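# Move three gears from furnace tray onto table, upright

## Task

Lift all three gears off the furnace tray and set each one down on the table next to the tray, standing with its smaller end facing up; finish with both grippers released from them.

## Robot and tools

Robot: two 6-joint arms, left_arm and right_arm, each ending in a two-finger parallel gripper with a fisheye wrist camera. Base roots in the scene frame: left_arm at (-0.017, +0.318, 0) m, quat_wxyz (+0.998, 0, 0, +0.068); right_arm at (+0.022, -0.364, 0) m, quat_wxyz (+0.996, 0, 0, -0.085).

Scene frame: origin on the table surface midway between the bases, +x pointing forward over the table, +z up, left_arm on the +y side. The names left and right refer to the arms, not to image sides. On a gripper, the fingers extend along its local +z and close along its local y. The reported hand point (the URDF pinch link) sits between the finger pads, roughly 1 cm short of the tips.

execute_actions: the argument actions is a list holding zero or one item; optional pictures (boolean) switches camera images on or off (default on).
- Empty list: nothing is commanded; you just get the current state.
- Move: {"rows": [...], "steps": n} with n from 1 to 15 (default 15). Each step lasts 1/30 s and uses one row; if there are fewer rows than steps, the final row repeats. Up to 15 rows.
- Wait: {"steps": n} with no rows, n up to 300; it returns once n steps have elapsed since the previous result, and your reply time counts toward them.

Each row is a single flat list of 14 numbers covering both arms, even when one arm is not meant to move: left_arm waist, shoulder, elbow, wrist pitch, wrist yaw, wrist roll, opening, then the same seven for right_arm. The six joint values are absolute target angles in radians (same convention as the Joint positions line), not offsets. Ranges per arm: waist -2.880 to 2.880, shoulder 0.000 to 3.142, elbow 0.000 to 3.019, wrist pitch -1.693 to 1.571, wrist yaw -1.571 to 1.571, wrist roll -2.094 to 2.094. The opening is a unitless command from -1 (shut) to +1 (fully open). A call is rejected outright, with nothing sent, if any target exceeds its range end by over 0.019 rad and is also beyond that joint's current angle. True ends may differ from the stated ones by up to 0.019 rad either way; targets beyond the true end are clipped to it, and the result may then report "joint sent to its limit" (possibly referring to an earlier action still running). Absence of that message does not prove there is more travel.

Speed: each step, the target actually sent is kept within a maximum lead of the measured angle: waist 0.264, shoulder 0.32, elbow 0.276, wrist pitch 0.33, wrist yaw 0.186, wrist roll 0.522 rad. If the targets would move a gripper more than 70 mm from where it is measured, all that arm's targets are pulled back proportionally. Large moves therefore need several calls or a wait. Between calls the arms continue toward the last row sent until they practically stop (stalled counts as stopped) or a step is HELD; after that, only a fresh action pushes further. Fingers still in motion finish moving.

Results: the state line `left_arm: …` | `right_arm: …` gives each hand's end_effector_position (m) and end_effector_quat_wxyz in the scene frame; it can be somewhat wrong, especially with the arm stretched far. Joint positions and Joint velocities list each arm's six joints (rad, rad/s) then the finger-pad gap (m, m/s; 0.094 m is fully open). grip_measured is the measured opening on the same -1..1 scale you command; each gripper has a fixed bias of up to about 1 mm. "joint command not followed" means the clearance check altered or blocked joint targets for that arm on some steps (openings still applied). HELD tags steps whose row was partly or wholly not sent. MOTOR HOT appears from 85 °C; at 100 °C an OVER-TEMPERATURE FAULT makes that arm and its gripper go limp and drop until cooled, so avoid long loaded holds.

Gripping: away from the extremes, fingers go to where grip_measured equals your command. To hold a gear, command roughly 0.03 below the grip_measured reading at contact; a smaller margin squeezes less. Pad force tops out near 50 to 62 N (less on some grippers, and less on parts under about 2 mm thick); first contact may spike higher.

zoom_image: camera (cam_high, cam_left_wrist or cam_right_wrist) and region [x0, y0, x1, y1] in pixels of that camera's latest full image, origin top-left, no larger than 504 by 504. cam_high is 504x504 pinhole; both wrist cameras are 616x616 fisheye. It does not move anything.

read_manual: optional section, only "licences"; returns licence text, no motion.

finished_scene: scene (integer 1 or 2) ends that scene for good and reports whether the goal holds; the next task arrives in its result. Sending a reply with no tool call ends all remaining scenes.

Avoid: knocking or placing anything off the table, letting the arms collide or press on each other, dropping or slamming gears, and shoving hard. Occasional outside tugs on held parts or pushes on loose items can happen, so grip firmly and check placements. Smooth, economical motion is preferred.

Each tool is called after ">>>" as name([rows], argument=value, ...), one row to a line, values as JSON.

## Session

>>> execute_actions(actions=[])

Scene clock: 0.00 s of 6000.00 s.
left_arm: end_effector_position=(+0.7261, +0.3590, +0.2434) grip_measured=+1.000 end_effector_quat_wxyz=(+0.280, -0.626, +0.636, -0.354) | right_arm: end_effector_position=(+0.4566, -0.3832, +0.2647) grip_measured=+1.000 end_effector_quat_wxyz=(+0.630, -0.157, +0.696, -0.307)
Joint positions: left_arm=[-0.04   1.814  1.57  -0.402  0.177 -1.547  0.094] | right_arm=[ 0.245  1.02   0.408  0.595  0.306 -0.671  0.094]
Joint velocities: left_arm=[-0.005 -0.005 -0.007 -0.012 -0.022 -0.022  0.   ] | right_arm=[-0.005 -0.015  0.007 -0.017  0.037  0.007  0.   ]
Motor temperatures (°C, as the motors report them): left_arm=[31 32 32 29 29 28] | right_arm=[28 28 31 31 31 29]

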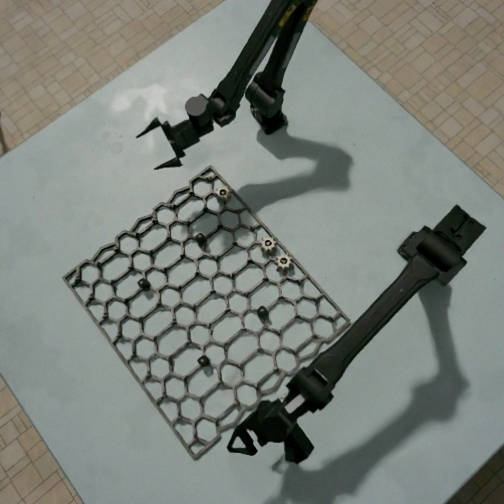

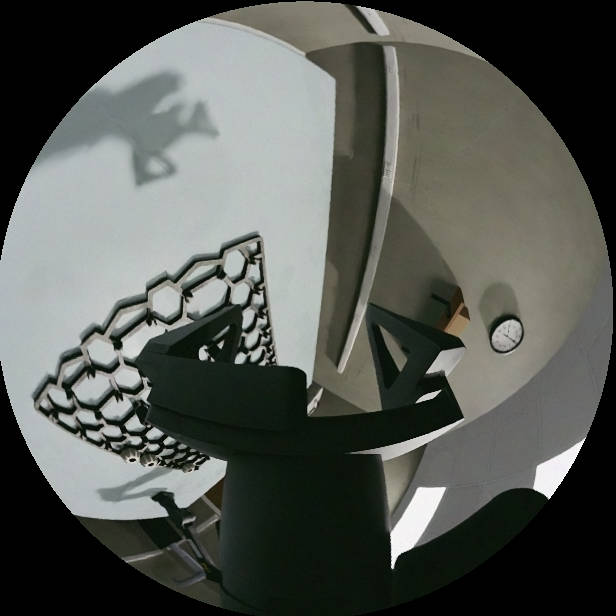

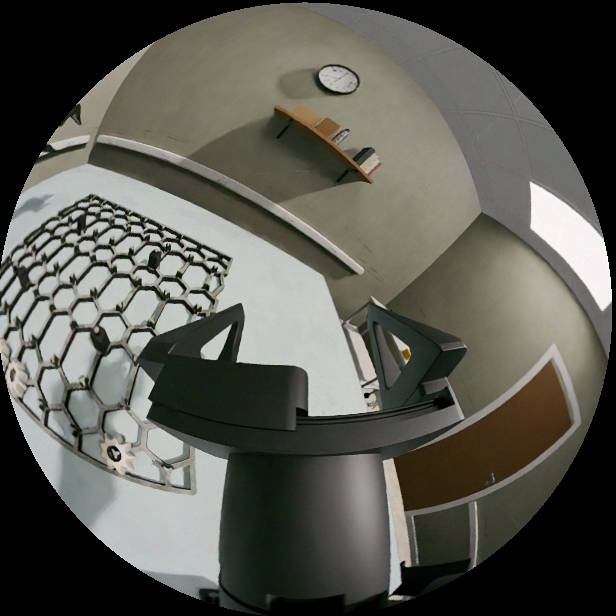

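>>> execute_actions([
  {"rows":[[-0.043,1.813,1.588,-0.405,0.176,-1.538,1,0.246,1.021,0.422,0.589,0.305,-0.669,1],[-0.05,1.81,1.583,-0.413,0.175,-1.512,1,0.25,1.023,0.427,0.57,0.302,-0.662,1],[-0.062,1.804,1.575,-0.426,0.172,-1.47,1,0.255,1.028,0.435,0.54,0.297,-0.65,1],[-0.08,1.796,1.563,-0.445,0.167,-1.407,1,0.264,1.034,0.447,0.496,0.289,-0.633,1],[-0.102,1.786,1.548,-0.469,0.162,-1.33,1,0.274,1.041,0.462,0.441,0.279,-0.613,1],[-0.129,1.774,1.529,-0.499,0.155,-1.235,1,0.287,1.05,0.481,0.373,0.268,-0.587,1],[-0.159,1.761,1.509,-0.531,0.147,-1.131,1,0.301,1.061,0.501,0.299,0.255,-0.559,1],[-0.189,1.748,1.489,-0.563,0.14,-1.027,1,0.315,1.071,0.521,0.226,0.242,-0.531,1],[-0.219,1.735,1.469,-0.595,0.133,-0.923,1,0.329,1.081,0.541,0.152,0.23,-0.503,1],[-0.249,1.721,1.449,-0.627,0.125,-0.819,1,0.342,1.091,0.561,0.078,0.217,-0.475,1],[-0.278,1.708,1.428,-0.66,0.118,-0.715,1,0.356,1.101,0.582,0.004,0.204,-0.447,1],[-0.308,1.695,1.408,-0.692,0.111,-0.611,1,0.37,1.111,0.602,-0.07,0.191,-0.419,1],[-0.338,1.681,1.388,-0.724,0.103,-0.507,1,0.384,1.121,0.622,-0.144,0.178,-0.391,1],[-0.368,1.668,1.368,-0.756,0.096,-0.403,1,0.398,1.131,0.642,-0.218,0.166,-0.363,1],[-0.398,1.655,1.348,-0.789,0.089,-0.299,1,0.412,1.142,0.663,-0.292,0.153,-0.336,1]],"steps":15},
], pictures=false)

>>> execute_actions([
  {"rows":[[-0.427,1.642,1.327,-0.821,0.081,-0.195,1,0.426,1.152,0.683,-0.365,0.14,-0.308,1],[-0.457,1.629,1.307,-0.853,0.074,-0.09,1,0.44,1.162,0.703,-0.439,0.128,-0.28,1],[-0.487,1.615,1.287,-0.885,0.066,0.014,1,0.454,1.172,0.723,-0.513,0.115,-0.252,1],[-0.517,1.602,1.267,-0.917,0.059,0.118,1,0.468,1.182,0.743,-0.587,0.102,-0.224,1],[-0.546,1.589,1.246,-0.95,0.052,0.222,1,0.482,1.192,0.764,-0.661,0.089,-0.196,1],[-0.576,1.576,1.226,-0.982,0.044,0.326,1,0.496,1.202,0.784,-0.735,0.077,-0.168,1],[-0.606,1.562,1.206,-1.014,0.037,0.43,1,0.509,1.212,0.804,-0.809,0.064,-0.14,1],[-0.636,1.549,1.186,-1.046,0.03,0.534,1,0.523,1.223,0.824,-0.883,0.051,-0.112,1],[-0.666,1.536,1.166,-1.078,0.022,0.638,1,0.537,1.233,0.844,-0.956,0.038,-0.084,1],[-0.693,1.524,1.147,-1.108,0.015,0.733,1,0.55,1.242,0.863,-1.024,0.027,-0.058,1],[-0.715,1.514,1.132,-1.132,0.01,0.81,1,0.56,1.249,0.878,-1.079,0.017,-0.038,1],[-0.733,1.506,1.12,-1.151,0.005,0.873,1,0.569,1.255,0.89,-1.123,0.009,-0.021,1],[-0.745,1.5,1.112,-1.164,0.002,0.915,1,0.574,1.26,0.898,-1.153,0.004,-0.009,1],[-0.752,1.497,1.107,-1.172,0,0.941,1,0.578,1.262,0.903,-1.172,0,-0.002,1],[-0.755,1.496,1.105,-1.175,0,0.95,1,0.579,1.263,0.905,-1.178,0,0,1]],"steps":15},
], pictures=false)

>>> execute_actions([
  {"steps":12},
])

Scene clock: 55.30 s of 6000.00 s.
left_arm: end_effector_position=(+0.6294, +0.2184, +0.1883) grip_measured=+1.000 end_effector_quat_wxyz=(+0.240, -0.359, +0.880, -0.200) | right_arm: end_effector_position=(+0.4554, -0.3034, +0.1572) grip_measured=+1.000 end_effector_quat_wxyz=(+0.424, -0.254, +0.860, -0.128)
Joint positions: left_arm=[-0.26   1.717  1.428 -0.656  0.108 -0.933  0.094] | right_arm=[ 0.374  1.113  0.584 -0.136  0.167 -0.452  0.094]
Joint velocities: left_arm=[-0.933 -0.337 -0.466 -0.818 -0.139  1.604  0.   ] | right_arm=[ 0.435  0.288  0.593 -2.166 -0.315  0.755  0.   ]
Motor temperatures (°C, as the motors report them): left_arm=[31 33 37 29 29 28] | right_arm=[28 28 35 31 31 29]
Steps of this call (steps 1 to 90: nothing new was sent; then 51.80 s passed at rest; steps 91 to 105: all 15 steps of this action). Readings (joint positions):
91: left_arm=[-0.040 1.814 1.570 -0.402 0.177 -1.547] | right_arm=[0.245 1.020 0.408 0.595 0.306 -0.671]
92: left_arm=[-0.040 1.814 1.570 -0.402 0.177 -1.543] | right_arm=[0.245 1.020 0.408 0.593 0.306 -0.671]
94: left_arm=[-0.041 1.813 1.570 -0.411 0.173 -1.513] | right_arm=[0.245 1.020 0.408 0.565 0.298 -0.664]
98: left_arm=[-0.077 1.789 1.538 -0.485 0.148 -1.336] | right_arm=[0.268 1.032 0.437 0.368 0.257 -0.613]
105: the state above

Scene clock: 55.80 s of 6000.00 s.
left_arm: end_effector_position=(+0.3240, +0.0663, +0.1191) grip_measured=+1.000 end_effector_quat_wxyz=(+0.011, +0.426, +0.905, -0.007) | right_arm: end_effector_position=(+0.3278, -0.2371, +0.1194) grip_measured=+1.000 end_effector_quat_wxyz=(+0.027, -0.232, +0.972, +0.002)
Joint positions: left_arm=[-0.766  1.507  1.11  -1.149  0.01   0.25   0.094] | right_arm=[ 0.565  1.245  0.853 -1.124  0.004 -0.074  0.094]
Joint velocities: left_arm=[-0.425 -0.23  -0.256 -0.408  0.037  2.806  0.   ] | right_arm=[ 0.151  0.063  0.193 -0.711 -0.081  0.33   0.   ]
Motor temperatures (°C, as the motors report them): left_arm=[31 33 37 29 29 28] | right_arm=[28 28 35 31 31 29]
Steps of this call (steps 1 to 15: all 15 steps of this action). Readings (joint positions):
1: left_arm=[-0.292 1.706 1.411 -0.684 0.102 -0.874] | right_arm=[0.388 1.123 0.605 -0.209 0.154 -0.426]
2: left_arm=[-0.326 1.694 1.391 -0.714 0.095 -0.814] | right_arm=[0.402 1.133 0.625 -0.282 0.141 -0.400]
4: left_arm=[-0.396 1.669 1.351 -0.778 0.080 -0.689] | right_arm=[0.430 1.151 0.665 -0.430 0.116 -0.346]
8: left_arm=[-0.541 1.611 1.259 -0.922 0.048 -0.408] | right_arm=[0.485 1.190 0.744 -0.727 0.065 -0.237]
15: the state above

Scene clock: 56.20 s of 6000.00 s.
left_arm: end_effector_position=(+0.3185, +0.0706, +0.1201) grip_measured=+1.000 end_effector_quat_wxyz=(+0.005, +0.688, +0.726, -0.002) | right_arm: end_effector_position=(+0.3203, -0.2381, +0.1216) grip_measured=+1.000 end_effector_quat_wxyz=(+0.009, -0.205, +0.979, +0.000)
Joint positions: left_arm=[-0.768  1.498  1.103 -1.166  0.005  0.885  0.094] | right_arm=[ 0.571  1.247  0.861 -1.168  0.003 -0.013  0.094]
Joint velocities: left_arm=[-0.015 -0.015 -0.007 -0.002 -0.066  0.418  0.   ] | right_arm=[-0.005 -0.015 -0.012  0.002  0.022  0.037  0.   ]
Motor temperatures (°C, as the motors report them): left_arm=[31 33 37 29 29 28] | right_arm=[28 28 35 31 31 29]
Steps of this call (steps 1 to 12: the robot went on to your last target). Readings (joint positions):
1: left_arm=[-0.776 1.502 1.104 -1.159 0.010 0.348] | right_arm=[0.569 1.247 0.858 -1.143 0.003 -0.061]
2: left_arm=[-0.778 1.499 1.103 -1.165 0.009 0.447] | right_arm=[0.571 1.247 0.860 -1.154 0.003 -0.051]
4: left_arm=[-0.775 1.498 1.103 -1.166 0.006 0.621] | right_arm=[0.571 1.247 0.861 -1.164 0.003 -0.035]
8: left_arm=[-0.769 1.498 1.103 -1.166 0.005 0.809] | right_arm=[0.571 1.247 0.861 -1.168 0.003 -0.020]
12: the state above

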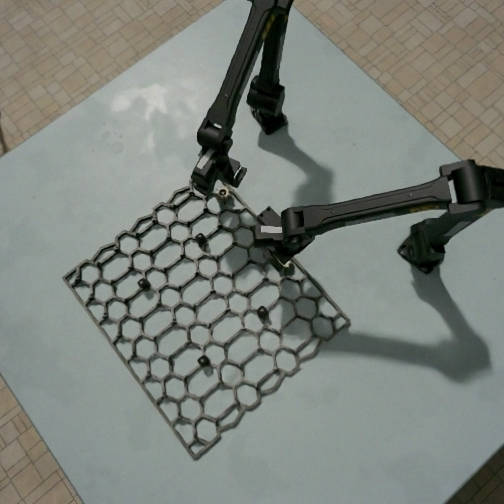

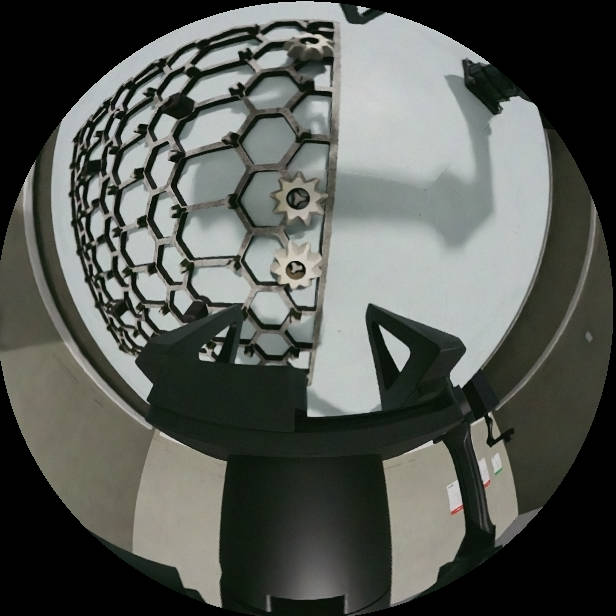

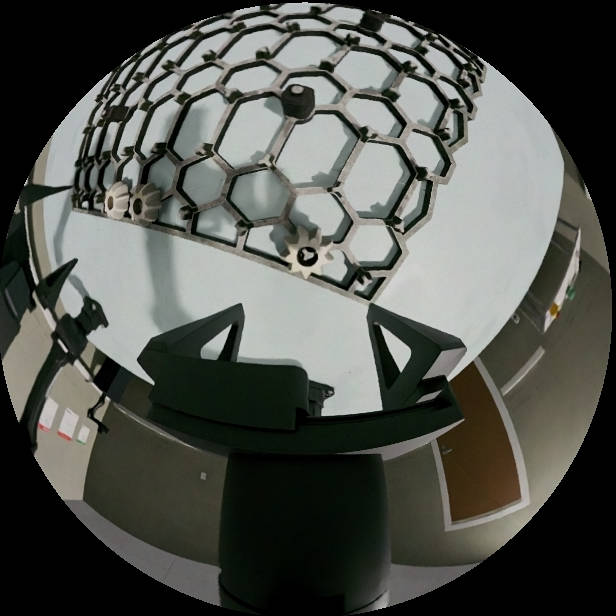

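>>> execute_actions(actions=[])

>>> zoom_image(camera="cam_left_wrist", region=[200, 150, 400, 350])

>>> zoom_image(camera="cam_right_wrist", region=[80, 160, 420, 340])

Scene clock: 60.07 s of 6000.00 s.
left_arm: end_effector_position=(+0.3185, +0.0706, +0.1201) grip_measured=+1.000 end_effector_quat_wxyz=(+0.005, +0.706, +0.708, -0.002) | right_arm: end_effector_position=(+0.3203, -0.2381, +0.1216) grip_measured=+1.000 end_effector_quat_wxyz=(+0.009, -0.203, +0.979, +0.000)
Joint positions: left_arm=[-0.768  1.498  1.103 -1.166  0.005  0.937  0.094] | right_arm=[ 0.571  1.247  0.861 -1.168  0.003 -0.009  0.094]
Joint velocities: left_arm=[-0.015 -0.005  0.002 -0.002  0.007 -0.007  0.   ] | right_arm=[-0.005 -0.005 -0.002 -0.022  0.007 -0.007  0.   ]
Motor temperatures (°C, as the motors report them): left_arm=[31 33 36 29 29 28] | right_arm=[28 28 35 31 31 29]
Steps of this call (steps 1 to 30: the robot went on to your last target; steps 31 to 90: nothing new was sent; then 0.87 s passed at rest). Readings (joint positions):
1: left_arm=[-0.768 1.498 1.103 -1.166 0.005 0.895] | right_arm=[0.571 1.247 0.861 -1.168 0.003 -0.012]
2: left_arm=[-0.768 1.498 1.103 -1.166 0.005 0.904] | right_arm=[0.571 1.247 0.861 -1.168 0.003 -0.012]
4: left_arm=[-0.768 1.498 1.103 -1.166 0.005 0.916] | right_arm=[0.571 1.247 0.861 -1.168 0.003 -0.011]
8: left_arm=[-0.768 1.498 1.103 -1.166 0.005 0.928] | right_arm=[0.571 1.247 0.861 -1.168 0.003 -0.009]
90: the state above
All arms were judged still, so your last target was given up. Only a new action makes them travel on or press farther. Fingers that are still opening or closing keep moving.

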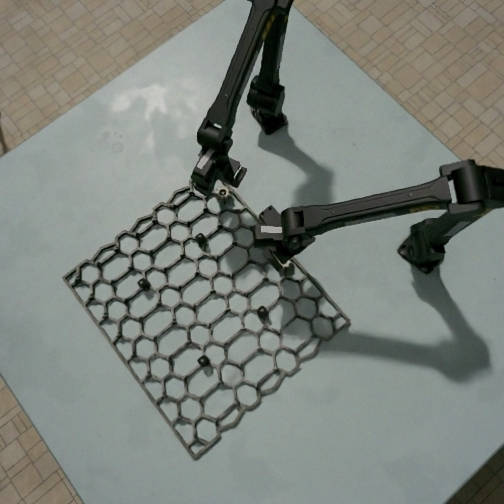

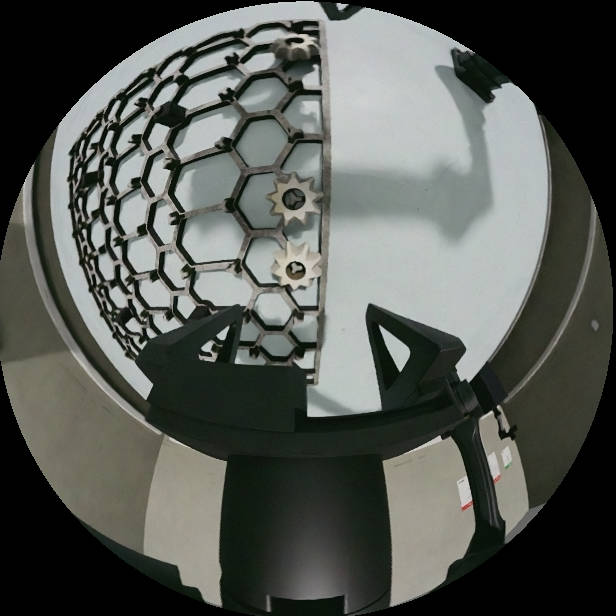

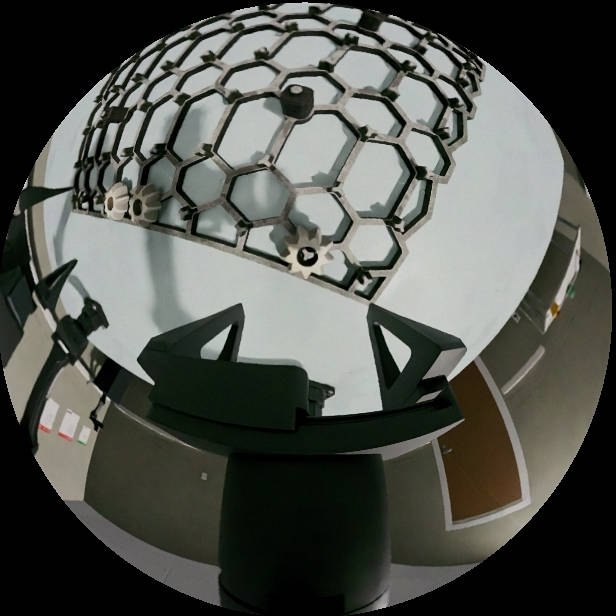

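Region (200, 150, 400, 350) of cam_left_wrist's 616x616 image, scaled by 2.520, with more detail than that image has.

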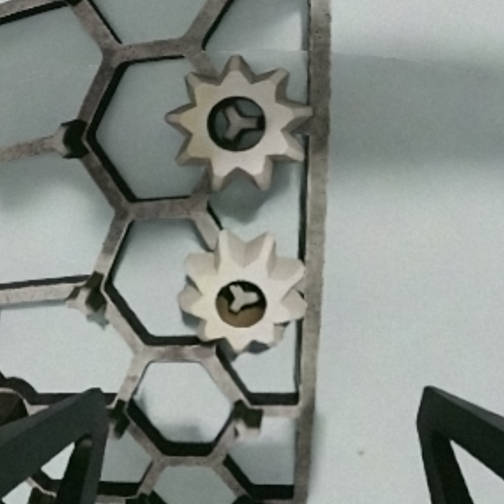

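Region (80, 160, 420, 340) of cam_right_wrist's 616x616 image, scaled by 1.482, with more detail than that image has; it fills the top 267 rows of this view, and the rest is white.

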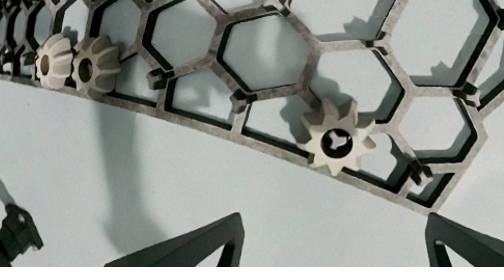

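>>> execute_actions([
  {"rows":[[-0.755,1.505,1.1,-1.16,0,0.95,0.97,0.568,1.26,0.86,-1.16,0,0,0.97],[-0.752,1.512,1.097,-1.152,0,0.95,0.94,0.565,1.27,0.858,-1.15,0,0,0.94],[-0.749,1.52,1.093,-1.142,0,0.95,0.91,0.562,1.28,0.856,-1.139,0,0,0.91],[-0.746,1.528,1.089,-1.131,0,0.95,0.88,0.559,1.291,0.853,-1.127,0,0,0.88],[-0.744,1.536,1.085,-1.12,0,0.95,0.85,0.556,1.302,0.85,-1.115,0,0,0.85],[-0.743,1.544,1.081,-1.109,0,0.95,0.82,0.554,1.313,0.847,-1.103,0,0,0.82],[-0.743,1.552,1.077,-1.098,0,0.95,0.79,0.553,1.324,0.844,-1.091,0,0,0.79],[-0.743,1.56,1.073,-1.087,0,0.95,0.76,0.553,1.335,0.841,-1.079,0,0,0.76],[-0.743,1.568,1.069,-1.076,0,0.95,0.73,0.553,1.346,0.838,-1.067,0,0,0.73],[-0.743,1.576,1.065,-1.065,0,0.95,0.7,0.553,1.357,0.835,-1.055,0,0,0.7],[-0.743,1.584,1.061,-1.054,0,0.95,0.67,0.553,1.368,0.832,-1.043,0,0,0.67],[-0.743,1.592,1.057,-1.043,0,0.95,0.65,0.553,1.378,0.829,-1.031,0,0,0.65],[-0.743,1.599,1.053,-1.031,0,0.95,0.65,0.553,1.387,0.827,-1.019,0,0,0.65],[-0.743,1.605,1.049,-1.019,0,0.95,0.65,0.553,1.394,0.825,-1.007,0,0,0.65],[-0.743,1.609,1.046,-1.007,0,0.95,0.65,0.553,1.399,0.824,-0.997,0,0,0.65]],"steps":15},
], pictures=false)

>>> execute_actions([
  {"steps":11},
])

Scene clock: 87.43 s of 6000.00 s.
left_arm: end_effector_position=(+0.3306, +0.0683, +0.0762) grip_measured=+0.653 end_effector_quat_wxyz=(+0.009, +0.702, +0.712, -0.001) | right_arm: end_effector_position=(+0.3366, -0.2320, +0.0720) grip_measured=+0.652 end_effector_quat_wxyz=(-0.001, -0.202, +0.979, -0.001)
Joint positions: left_arm=[-0.756  1.573  1.061 -1.041  0.004  0.937  0.078] | right_arm=[ 0.569  1.375  0.832 -1.03   0.003 -0.009  0.078]
Joint velocities: left_arm=[-0.005  0.278 -0.144  0.315 -0.022 -0.022 -0.   ] | right_arm=[-0.015  0.298 -0.076  0.32  -0.007  0.051 -0.   ]
Motor temperatures (°C, as the motors report them): left_arm=[31 33 36 29 29 28] | right_arm=[28 28 36 31 31 29]
Steps of this call (steps 1 to 90: nothing new was sent; then 23.87 s passed at rest; steps 91 to 105: all 15 steps of this action). Readings (joint positions):
91: left_arm=[-0.768 1.498 1.103 -1.166 0.005 0.937] | right_arm=[0.571 1.247 0.861 -1.168 0.003 -0.009]
92: left_arm=[-0.768 1.498 1.103 -1.166 0.005 0.937] | right_arm=[0.571 1.248 0.861 -1.167 0.003 -0.009]
94: left_arm=[-0.767 1.498 1.102 -1.157 0.005 0.937] | right_arm=[0.571 1.252 0.861 -1.157 0.003 -0.009]
98: left_arm=[-0.759 1.508 1.093 -1.119 0.005 0.937] | right_arm=[0.570 1.287 0.859 -1.113 0.003 -0.009]
105: the state above

Scene clock: 87.80 s of 6000.00 s.
left_arm: end_effector_position=(+0.3288, +0.0696, +0.0617) grip_measured=+0.653 end_effector_quat_wxyz=(+0.002, +0.702, +0.712, -0.002) | right_arm: end_effector_position=(+0.3382, -0.2313, +0.0643) grip_measured=+0.652 end_effector_quat_wxyz=(-0.002, -0.202, +0.979, -0.002)
Joint positions: left_arm=[-0.756  1.597  1.047 -1.018  0.004  0.937  0.078] | right_arm=[ 0.569  1.393  0.826 -1.008  0.003 -0.009  0.078]
Joint velocities: left_arm=[-0.005 -0.015 -0.007  0.022  0.022 -0.007  0.001] | right_arm=[-0.005 -0.005  0.012 -0.002 -0.066 -0.037 -0.   ]
Motor temperatures (°C, as the motors report them): left_arm=[31 33 36 29 29 28] | right_arm=[28 28 36 31 31 29]
Steps of this call (steps 1 to 11: the robot went on to your last target). Readings (joint positions):
1: left_arm=[-0.756 1.582 1.056 -1.031 0.004 0.937] | right_arm=[0.569 1.384 0.829 -1.021 0.003 -0.009]
2: left_arm=[-0.756 1.589 1.052 -1.026 0.004 0.937] | right_arm=[0.569 1.389 0.828 -1.015 0.003 -0.009]
4: left_arm=[-0.756 1.597 1.048 -1.021 0.004 0.937] | right_arm=[0.569 1.393 0.826 -1.011 0.003 -0.009]
8: left_arm=[-0.756 1.597 1.047 -1.018 0.004 0.937] | right_arm=[0.569 1.393 0.826 -1.008 0.003 -0.009]
11: the state above

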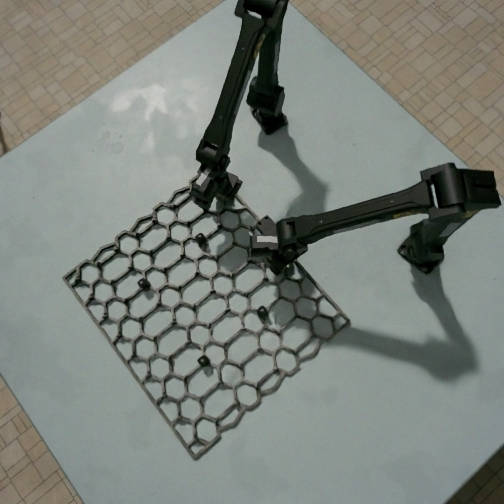

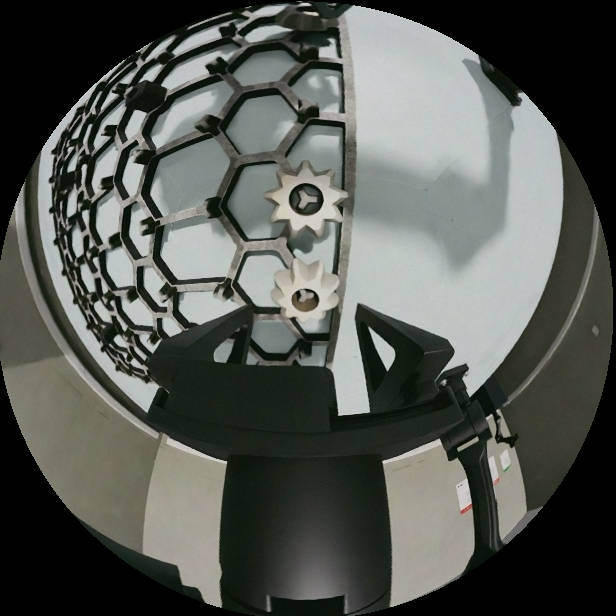

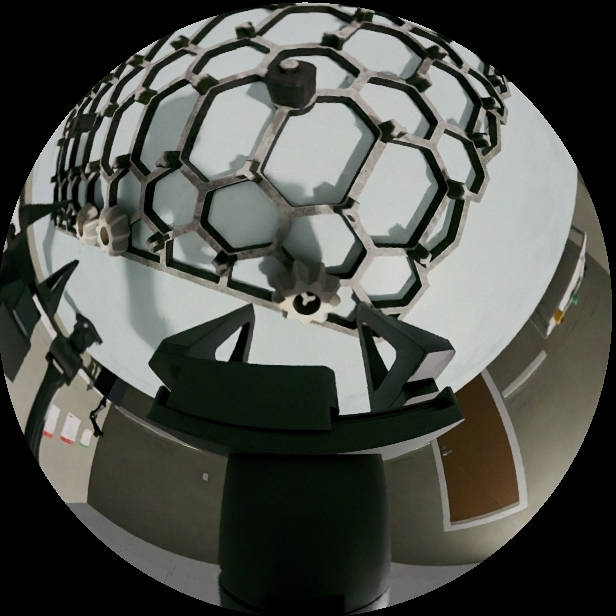

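>>> execute_actions([
  {"rows":[[-0.742,1.612,1.044,-1.002,0,0.95,0.64,0.551,1.402,0.822,-0.992,0,0,0.64],[-0.741,1.615,1.042,-0.997,0,0.95,0.63,0.549,1.405,0.82,-0.986,0,0,0.63],[-0.74,1.619,1.039,-0.991,0,0.95,0.62,0.547,1.409,0.817,-0.979,0,0,0.62],[-0.739,1.623,1.036,-0.985,0,0.95,0.61,0.546,1.413,0.814,-0.972,0,0,0.61],[-0.738,1.627,1.033,-0.979,0,0.95,0.6,0.546,1.417,0.811,-0.965,0,0,0.6],[-0.738,1.631,1.03,-0.973,0,0.95,0.6,0.546,1.421,0.808,-0.958,0,0,0.6],[-0.738,1.635,1.027,-0.967,0,0.95,0.6,0.546,1.425,0.805,-0.951,0,0,0.6],[-0.738,1.639,1.024,-0.961,0,0.95,0.6,0.546,1.429,0.802,-0.944,0,0,0.6],[-0.738,1.642,1.021,-0.955,0,0.95,0.6,0.546,1.433,0.799,-0.937,0,0,0.6],[-0.738,1.645,1.018,-0.949,0,0.95,0.6,0.546,1.436,0.796,-0.931,0,0,0.6],[-0.738,1.648,1.016,-0.943,0,0.95,0.6,0.546,1.439,0.793,-0.925,0,0,0.6],[-0.738,1.651,1.014,-0.938,0,0.95,0.6,0.546,1.442,0.791,-0.919,0,0,0.6],[-0.738,1.654,1.012,-0.933,0,0.95,0.6,0.546,1.445,0.789,-0.914,0,0,0.6],[-0.738,1.657,1.01,-0.928,0,0.95,0.6,0.546,1.448,0.787,-0.909,0,0,0.6],[-0.738,1.659,1.009,-0.924,0,0.95,0.6,0.546,1.45,0.786,-0.905,0,0,0.6]],"steps":15},
], pictures=false)

>>> execute_actions([
  {"steps":10},
])

>>> zoom_image(camera="cam_left_wrist", region=[220, 240, 400, 380])

>>> zoom_image(camera="cam_right_wrist", region=[220, 240, 400, 380])

Scene clock: 111.27 s of 6000.00 s.
left_arm: end_effector_position=(+0.3324, +0.0686, +0.0412) grip_measured=+0.603 end_effector_quat_wxyz=(+0.010, +0.701, +0.713, -0.001) | right_arm: end_effector_position=(+0.3420, -0.2327, +0.0433) grip_measured=+0.602 end_effector_quat_wxyz=(+0.006, -0.198, +0.980, -0.000)
Joint positions: left_arm=[-0.753  1.626  1.02  -0.944  0.004  0.937  0.075] | right_arm=[ 0.561  1.427  0.795 -0.926  0.003 -0.009  0.075]
Joint velocities: left_arm=[-0.024  0.122 -0.071  0.129 -0.066 -0.037 -0.   ] | right_arm=[-0.015  0.132 -0.085  0.134  0.081  0.037  0.001]
Motor temperatures (°C, as the motors report them): left_arm=[31 33 35 29 29 28] | right_arm=[28 28 34 31 31 29]
Steps of this call (steps 1 to 30: the robot went on to your last target; steps 31 to 90: nothing new was sent; then 19.97 s passed at rest; steps 91 to 105: all 15 steps of this action). Readings (joint positions):
91: left_arm=[-0.756 1.597 1.047 -1.017 0.004 0.937] | right_arm=[0.568 1.393 0.826 -1.007 0.003 -0.009]
92: left_arm=[-0.756 1.597 1.047 -1.015 0.004 0.937] | right_arm=[0.568 1.393 0.826 -1.005 0.003 -0.009]
94: left_arm=[-0.756 1.597 1.047 -1.006 0.004 0.937] | right_arm=[0.566 1.393 0.826 -0.995 0.003 -0.009]
98: left_arm=[-0.754 1.599 1.041 -0.983 0.004 0.937] | right_arm=[0.561 1.398 0.817 -0.968 0.003 -0.009]
105: the state above

Scene clock: 111.60 s of 6000.00 s.
left_arm: end_effector_position=(+0.3312, +0.0695, +0.0348) grip_measured=+0.603 end_effector_quat_wxyz=(+0.006, +0.701, +0.713, -0.001) | right_arm: end_effector_position=(+0.3417, -0.2328, +0.0396) grip_measured=+0.602 end_effector_quat_wxyz=(+0.005, -0.198, +0.980, -0.000)
Joint positions: left_arm=[-0.753  1.638  1.014 -0.935  0.004  0.937  0.075] | right_arm=[ 0.561  1.435  0.791 -0.916  0.003 -0.009  0.075]
Joint velocities: left_arm=[ 0.015 -0.005  0.007 -0.012  0.037  0.007  0.001] | right_arm=[-0.015 -0.005  0.017 -0.007  0.037 -0.007 -0.001]
Motor temperatures (°C, as the motors report them): left_arm=[31 33 35 29 29 28] | right_arm=[28 28 34 31 31 29]
Steps of this call (steps 1 to 10: the robot went on to your last target). Readings (joint positions):
1: left_arm=[-0.753 1.631 1.017 -0.941 0.004 0.937] | right_arm=[0.561 1.431 0.793 -0.922 0.003 -0.009]
2: left_arm=[-0.753 1.634 1.016 -0.939 0.004 0.937] | right_arm=[0.561 1.433 0.792 -0.920 0.003 -0.009]
4: left_arm=[-0.753 1.637 1.014 -0.937 0.004 0.937] | right_arm=[0.561 1.435 0.791 -0.918 0.003 -0.009]
8: left_arm=[-0.753 1.638 1.014 -0.935 0.004 0.937] | right_arm=[0.561 1.435 0.791 -0.916 0.003 -0.009]
10: the state above

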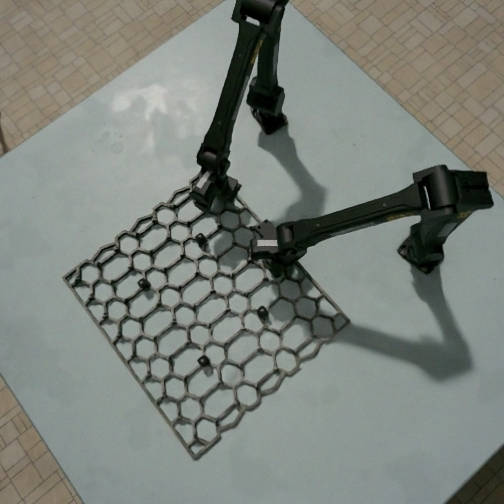

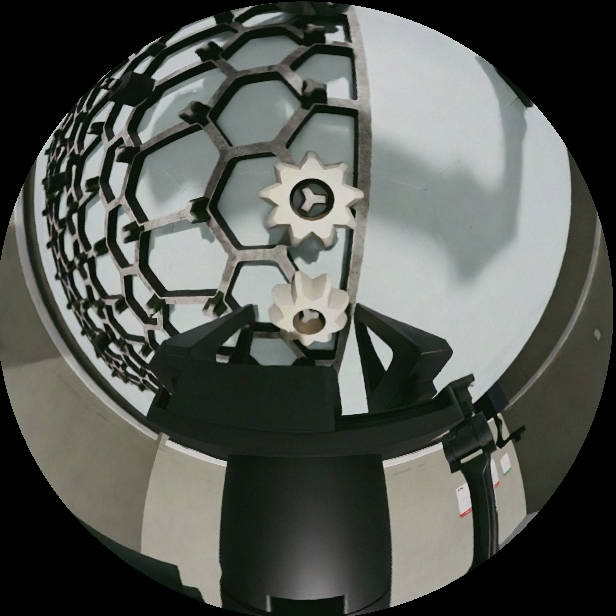

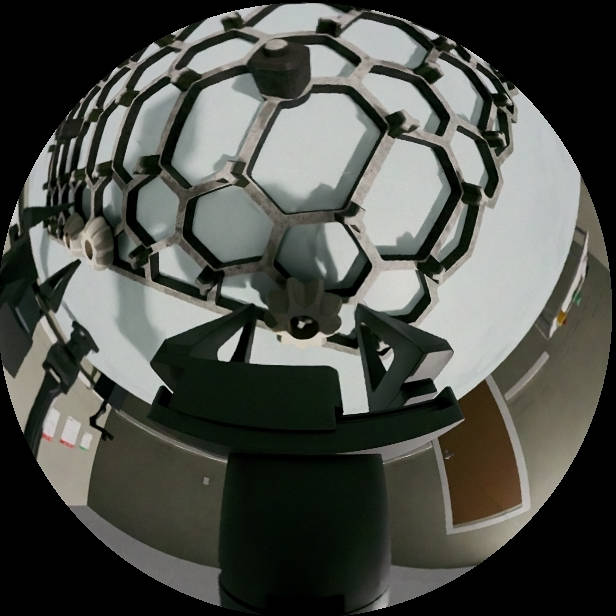

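Region (220, 240, 400, 380) of cam_left_wrist's 616x616 image, scaled by 2.800, with more detail than that image has.

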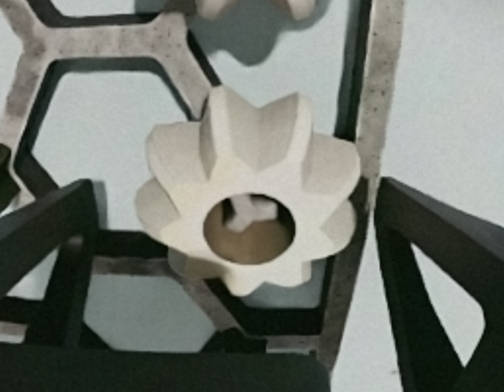

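Region (220, 240, 400, 380) of cam_right_wrist's 616x616 image, scaled by 2.800, with more detail than that image has.

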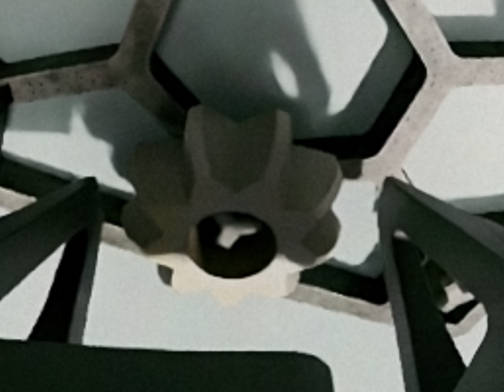

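>>> execute_actions([
  {"rows":[[-0.745,1.661,1.007,-0.924,0,0.95,0.6,0.555,1.453,0.784,-0.905,0,0,0.6],[-0.745,1.663,1.005,-0.924,0,0.95,0.59,0.555,1.456,0.781,-0.905,0,0,0.59],[-0.745,1.665,1.003,-0.924,0,0.95,0.58,0.56,1.459,0.778,-0.905,0,0,0.58],[-0.745,1.667,1.001,-0.924,0,0.95,0.57,0.565,1.462,0.775,-0.905,0,0,0.57],[-0.745,1.669,0.999,-0.924,0,0.95,0.56,0.57,1.465,0.773,-0.905,0,0,0.56],[-0.745,1.671,0.998,-0.924,0,0.95,0.54,0.575,1.468,0.771,-0.903,0,0,0.54],[-0.745,1.671,0.998,-0.924,0,0.95,0.52,0.575,1.468,0.771,-0.903,0,0,0.52],[-0.745,1.671,0.998,-0.924,0,0.95,0.5,0.575,1.468,0.771,-0.903,0,0,0.5],[-0.745,1.671,0.998,-0.924,0,0.95,0.47,0.575,1.468,0.771,-0.903,0,0,0.47],[-0.745,1.671,0.998,-0.924,0,0.95,0.44,0.575,1.468,0.771,-0.903,0,0,0.44],[-0.745,1.671,0.998,-0.924,0,0.95,0.41,0.575,1.468,0.771,-0.903,0,0,0.41],[-0.745,1.671,0.998,-0.924,0,0.95,0.38,0.575,1.468,0.771,-0.903,0,0,0.38]],"steps":15},
])

>>> zoom_image(camera="cam_left_wrist", region=[220, 240, 400, 380])

>>> zoom_image(camera="cam_right_wrist", region=[220, 240, 400, 380])

Scene clock: 122.30 s of 6000.00 s.
left_arm: end_effector_position=(+0.3273, +0.0722, +0.0295) grip_measured=+0.383 end_effector_quat_wxyz=(-0.001, +0.701, +0.713, -0.002) | right_arm: end_effector_position=(+0.3343, -0.2359, +0.0300) grip_measured=+0.382 end_effector_quat_wxyz=(-0.009, -0.198, +0.980, -0.003)
Joint positions: left_arm=[-0.753  1.644  1.005 -0.934  0.004  0.937  0.065] | right_arm=[ 0.561  1.451  0.776 -0.914  0.003 -0.009  0.065]
Joint velocities: left_arm=[-0.015 -0.015 -0.007  0.012 -0.007  0.007 -0.   ] | right_arm=[-0.015 -0.024 -0.007 -0.007 -0.066  0.007 -0.002]
Motor temperatures (°C, as the motors report them): left_arm=[31 32 35 29 29 28] | right_arm=[28 28 34 31 31 29]
Steps of this call (steps 1 to 30: the robot went on to your last target; steps 31 to 90: nothing new was sent; then 7.20 s passed at rest; steps 91 to 105: all 15 steps of this action). Readings (joint positions):
91: left_arm=[-0.753 1.638 1.014 -0.935 0.004 0.937] | right_arm=[0.561 1.435 0.791 -0.916 0.003 -0.009]
92: left_arm=[-0.753 1.638 1.014 -0.935 0.004 0.937] | right_arm=[0.561 1.435 0.791 -0.916 0.003 -0.009]
94: left_arm=[-0.753 1.638 1.013 -0.935 0.004 0.937] | right_arm=[0.561 1.436 0.789 -0.915 0.003 -0.009]
98: left_arm=[-0.753 1.639 1.008 -0.934 0.004 0.937] | right_arm=[0.561 1.444 0.781 -0.914 0.003 -0.009]
105: the state above

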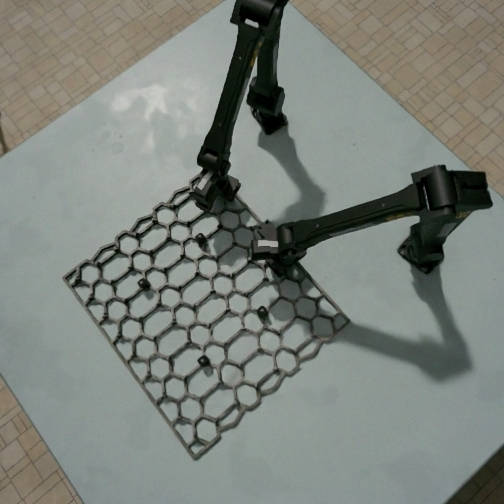

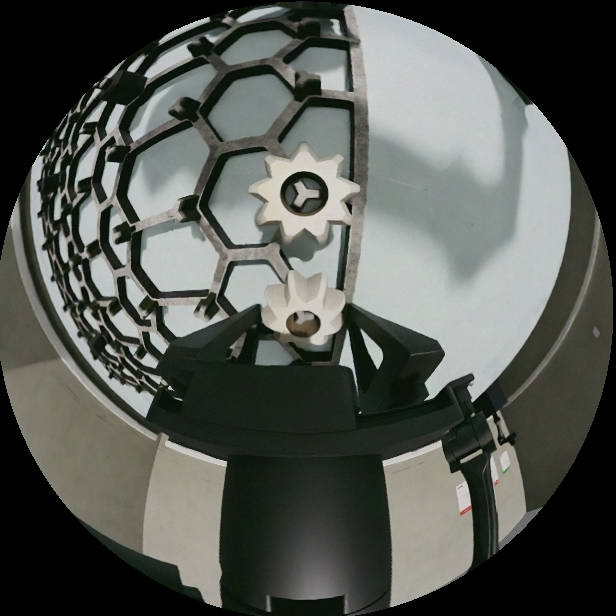

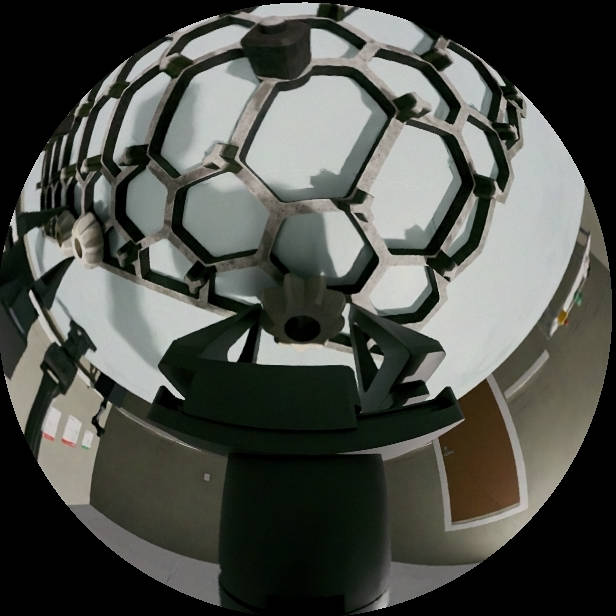

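Region (220, 240, 400, 380) of cam_left_wrist's 616x616 image, scaled by 2.800, with more detail than that image has.

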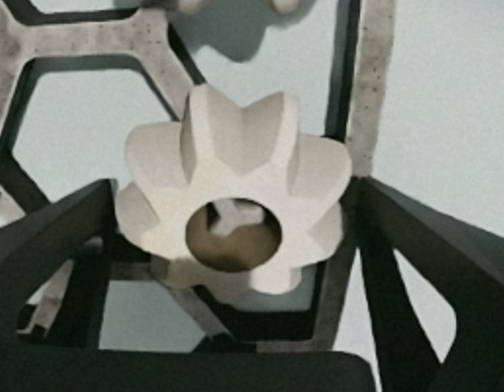

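Region (220, 240, 400, 380) of cam_right_wrist's 616x616 image, scaled by 2.800, with more detail than that image has.

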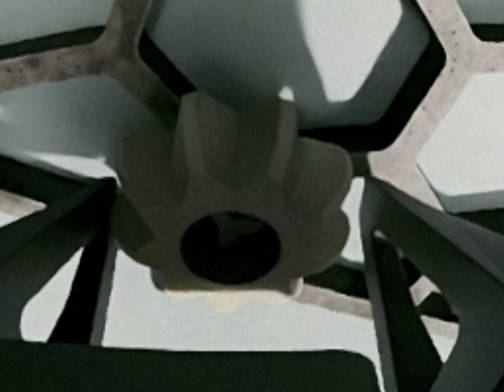

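>>> execute_actions([
  {"rows":[[-0.75,1.66,1.003,-0.928,0,0.95,0.35,0.565,1.46,0.775,-0.908,0,0,0.35],[-0.75,1.66,1.003,-0.928,0,0.95,0.32,0.565,1.46,0.775,-0.908,0,0,0.32],[-0.75,1.66,1.003,-0.928,0,0.95,0.29,0.565,1.46,0.775,-0.908,0,0,0.29],[-0.75,1.66,1.003,-0.928,0,0.95,0.26,0.565,1.46,0.775,-0.908,0,0,0.26],[-0.75,1.66,1.003,-0.928,0,0.95,0.23,0.565,1.46,0.775,-0.908,0,0,0.23],[-0.75,1.66,1.003,-0.928,0,0.95,0.2,0.565,1.46,0.775,-0.908,0,0,0.2],[-0.75,1.66,1.003,-0.928,0,0.95,0.17,0.565,1.46,0.775,-0.908,0,0,0.17],[-0.75,1.66,1.003,-0.928,0,0.95,0.15,0.565,1.46,0.775,-0.908,0,0,0.15]],"steps":13},
])

Scene clock: 129.53 s of 6000.00 s.
left_arm: end_effector_position=(+0.3276, +0.0723, +0.0295) grip_measured=+0.206 end_effector_quat_wxyz=(-0.001, +0.701, +0.713, -0.002) | right_arm: end_effector_position=(+0.3341, -0.2352, +0.0300) grip_measured=+0.209 end_effector_quat_wxyz=(-0.009, -0.198, +0.980, -0.001)
Joint positions: left_arm=[-0.753  1.644  1.005 -0.934  0.003  0.937  0.057] | right_arm=[ 0.561  1.451  0.776 -0.914 -0.001 -0.009  0.057]
Joint velocities: left_arm=[ 0.015 -0.005  0.012 -0.012 -0.022 -0.11   0.   ] | right_arm=[-0.005 -0.005 -0.002 -0.007  0.022  0.022 -0.   ]
Motor temperatures (°C, as the motors report them): left_arm=[31 32 35 29 29 28] | right_arm=[28 28 34 31 31 29]
Steps of this call (steps 1 to 15: the robot went on to your last target; steps 16 to 90: nothing new was sent; then 3.80 s passed at rest; steps 91 to 103: all 13 steps of this action). Readings (joint positions):
91: left_arm=[-0.753 1.644 1.005 -0.934 0.004 0.937] | right_arm=[0.561 1.451 0.776 -0.914 0.002 -0.009]
92: left_arm=[-0.753 1.644 1.005 -0.934 0.004 0.937] | right_arm=[0.561 1.451 0.776 -0.914 0.000 -0.009]
94: left_arm=[-0.753 1.644 1.005 -0.934 0.003 0.937] | right_arm=[0.561 1.451 0.776 -0.914 -0.001 -0.009]
98: left_arm=[-0.753 1.644 1.005 -0.934 0.003 0.937] | right_arm=[0.561 1.451 0.776 -0.914 -0.001 -0.009]
103: the state above

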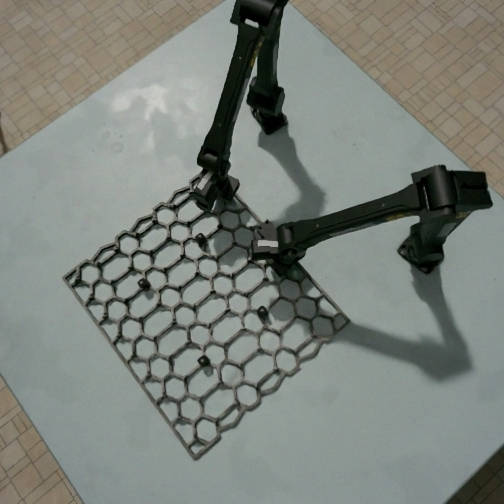

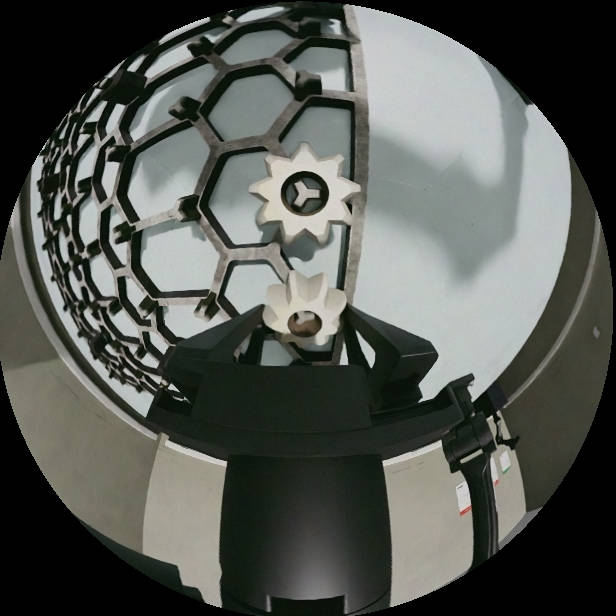

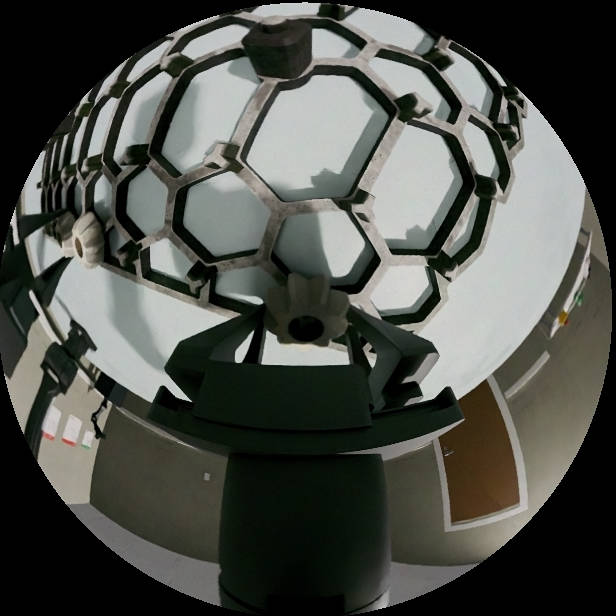

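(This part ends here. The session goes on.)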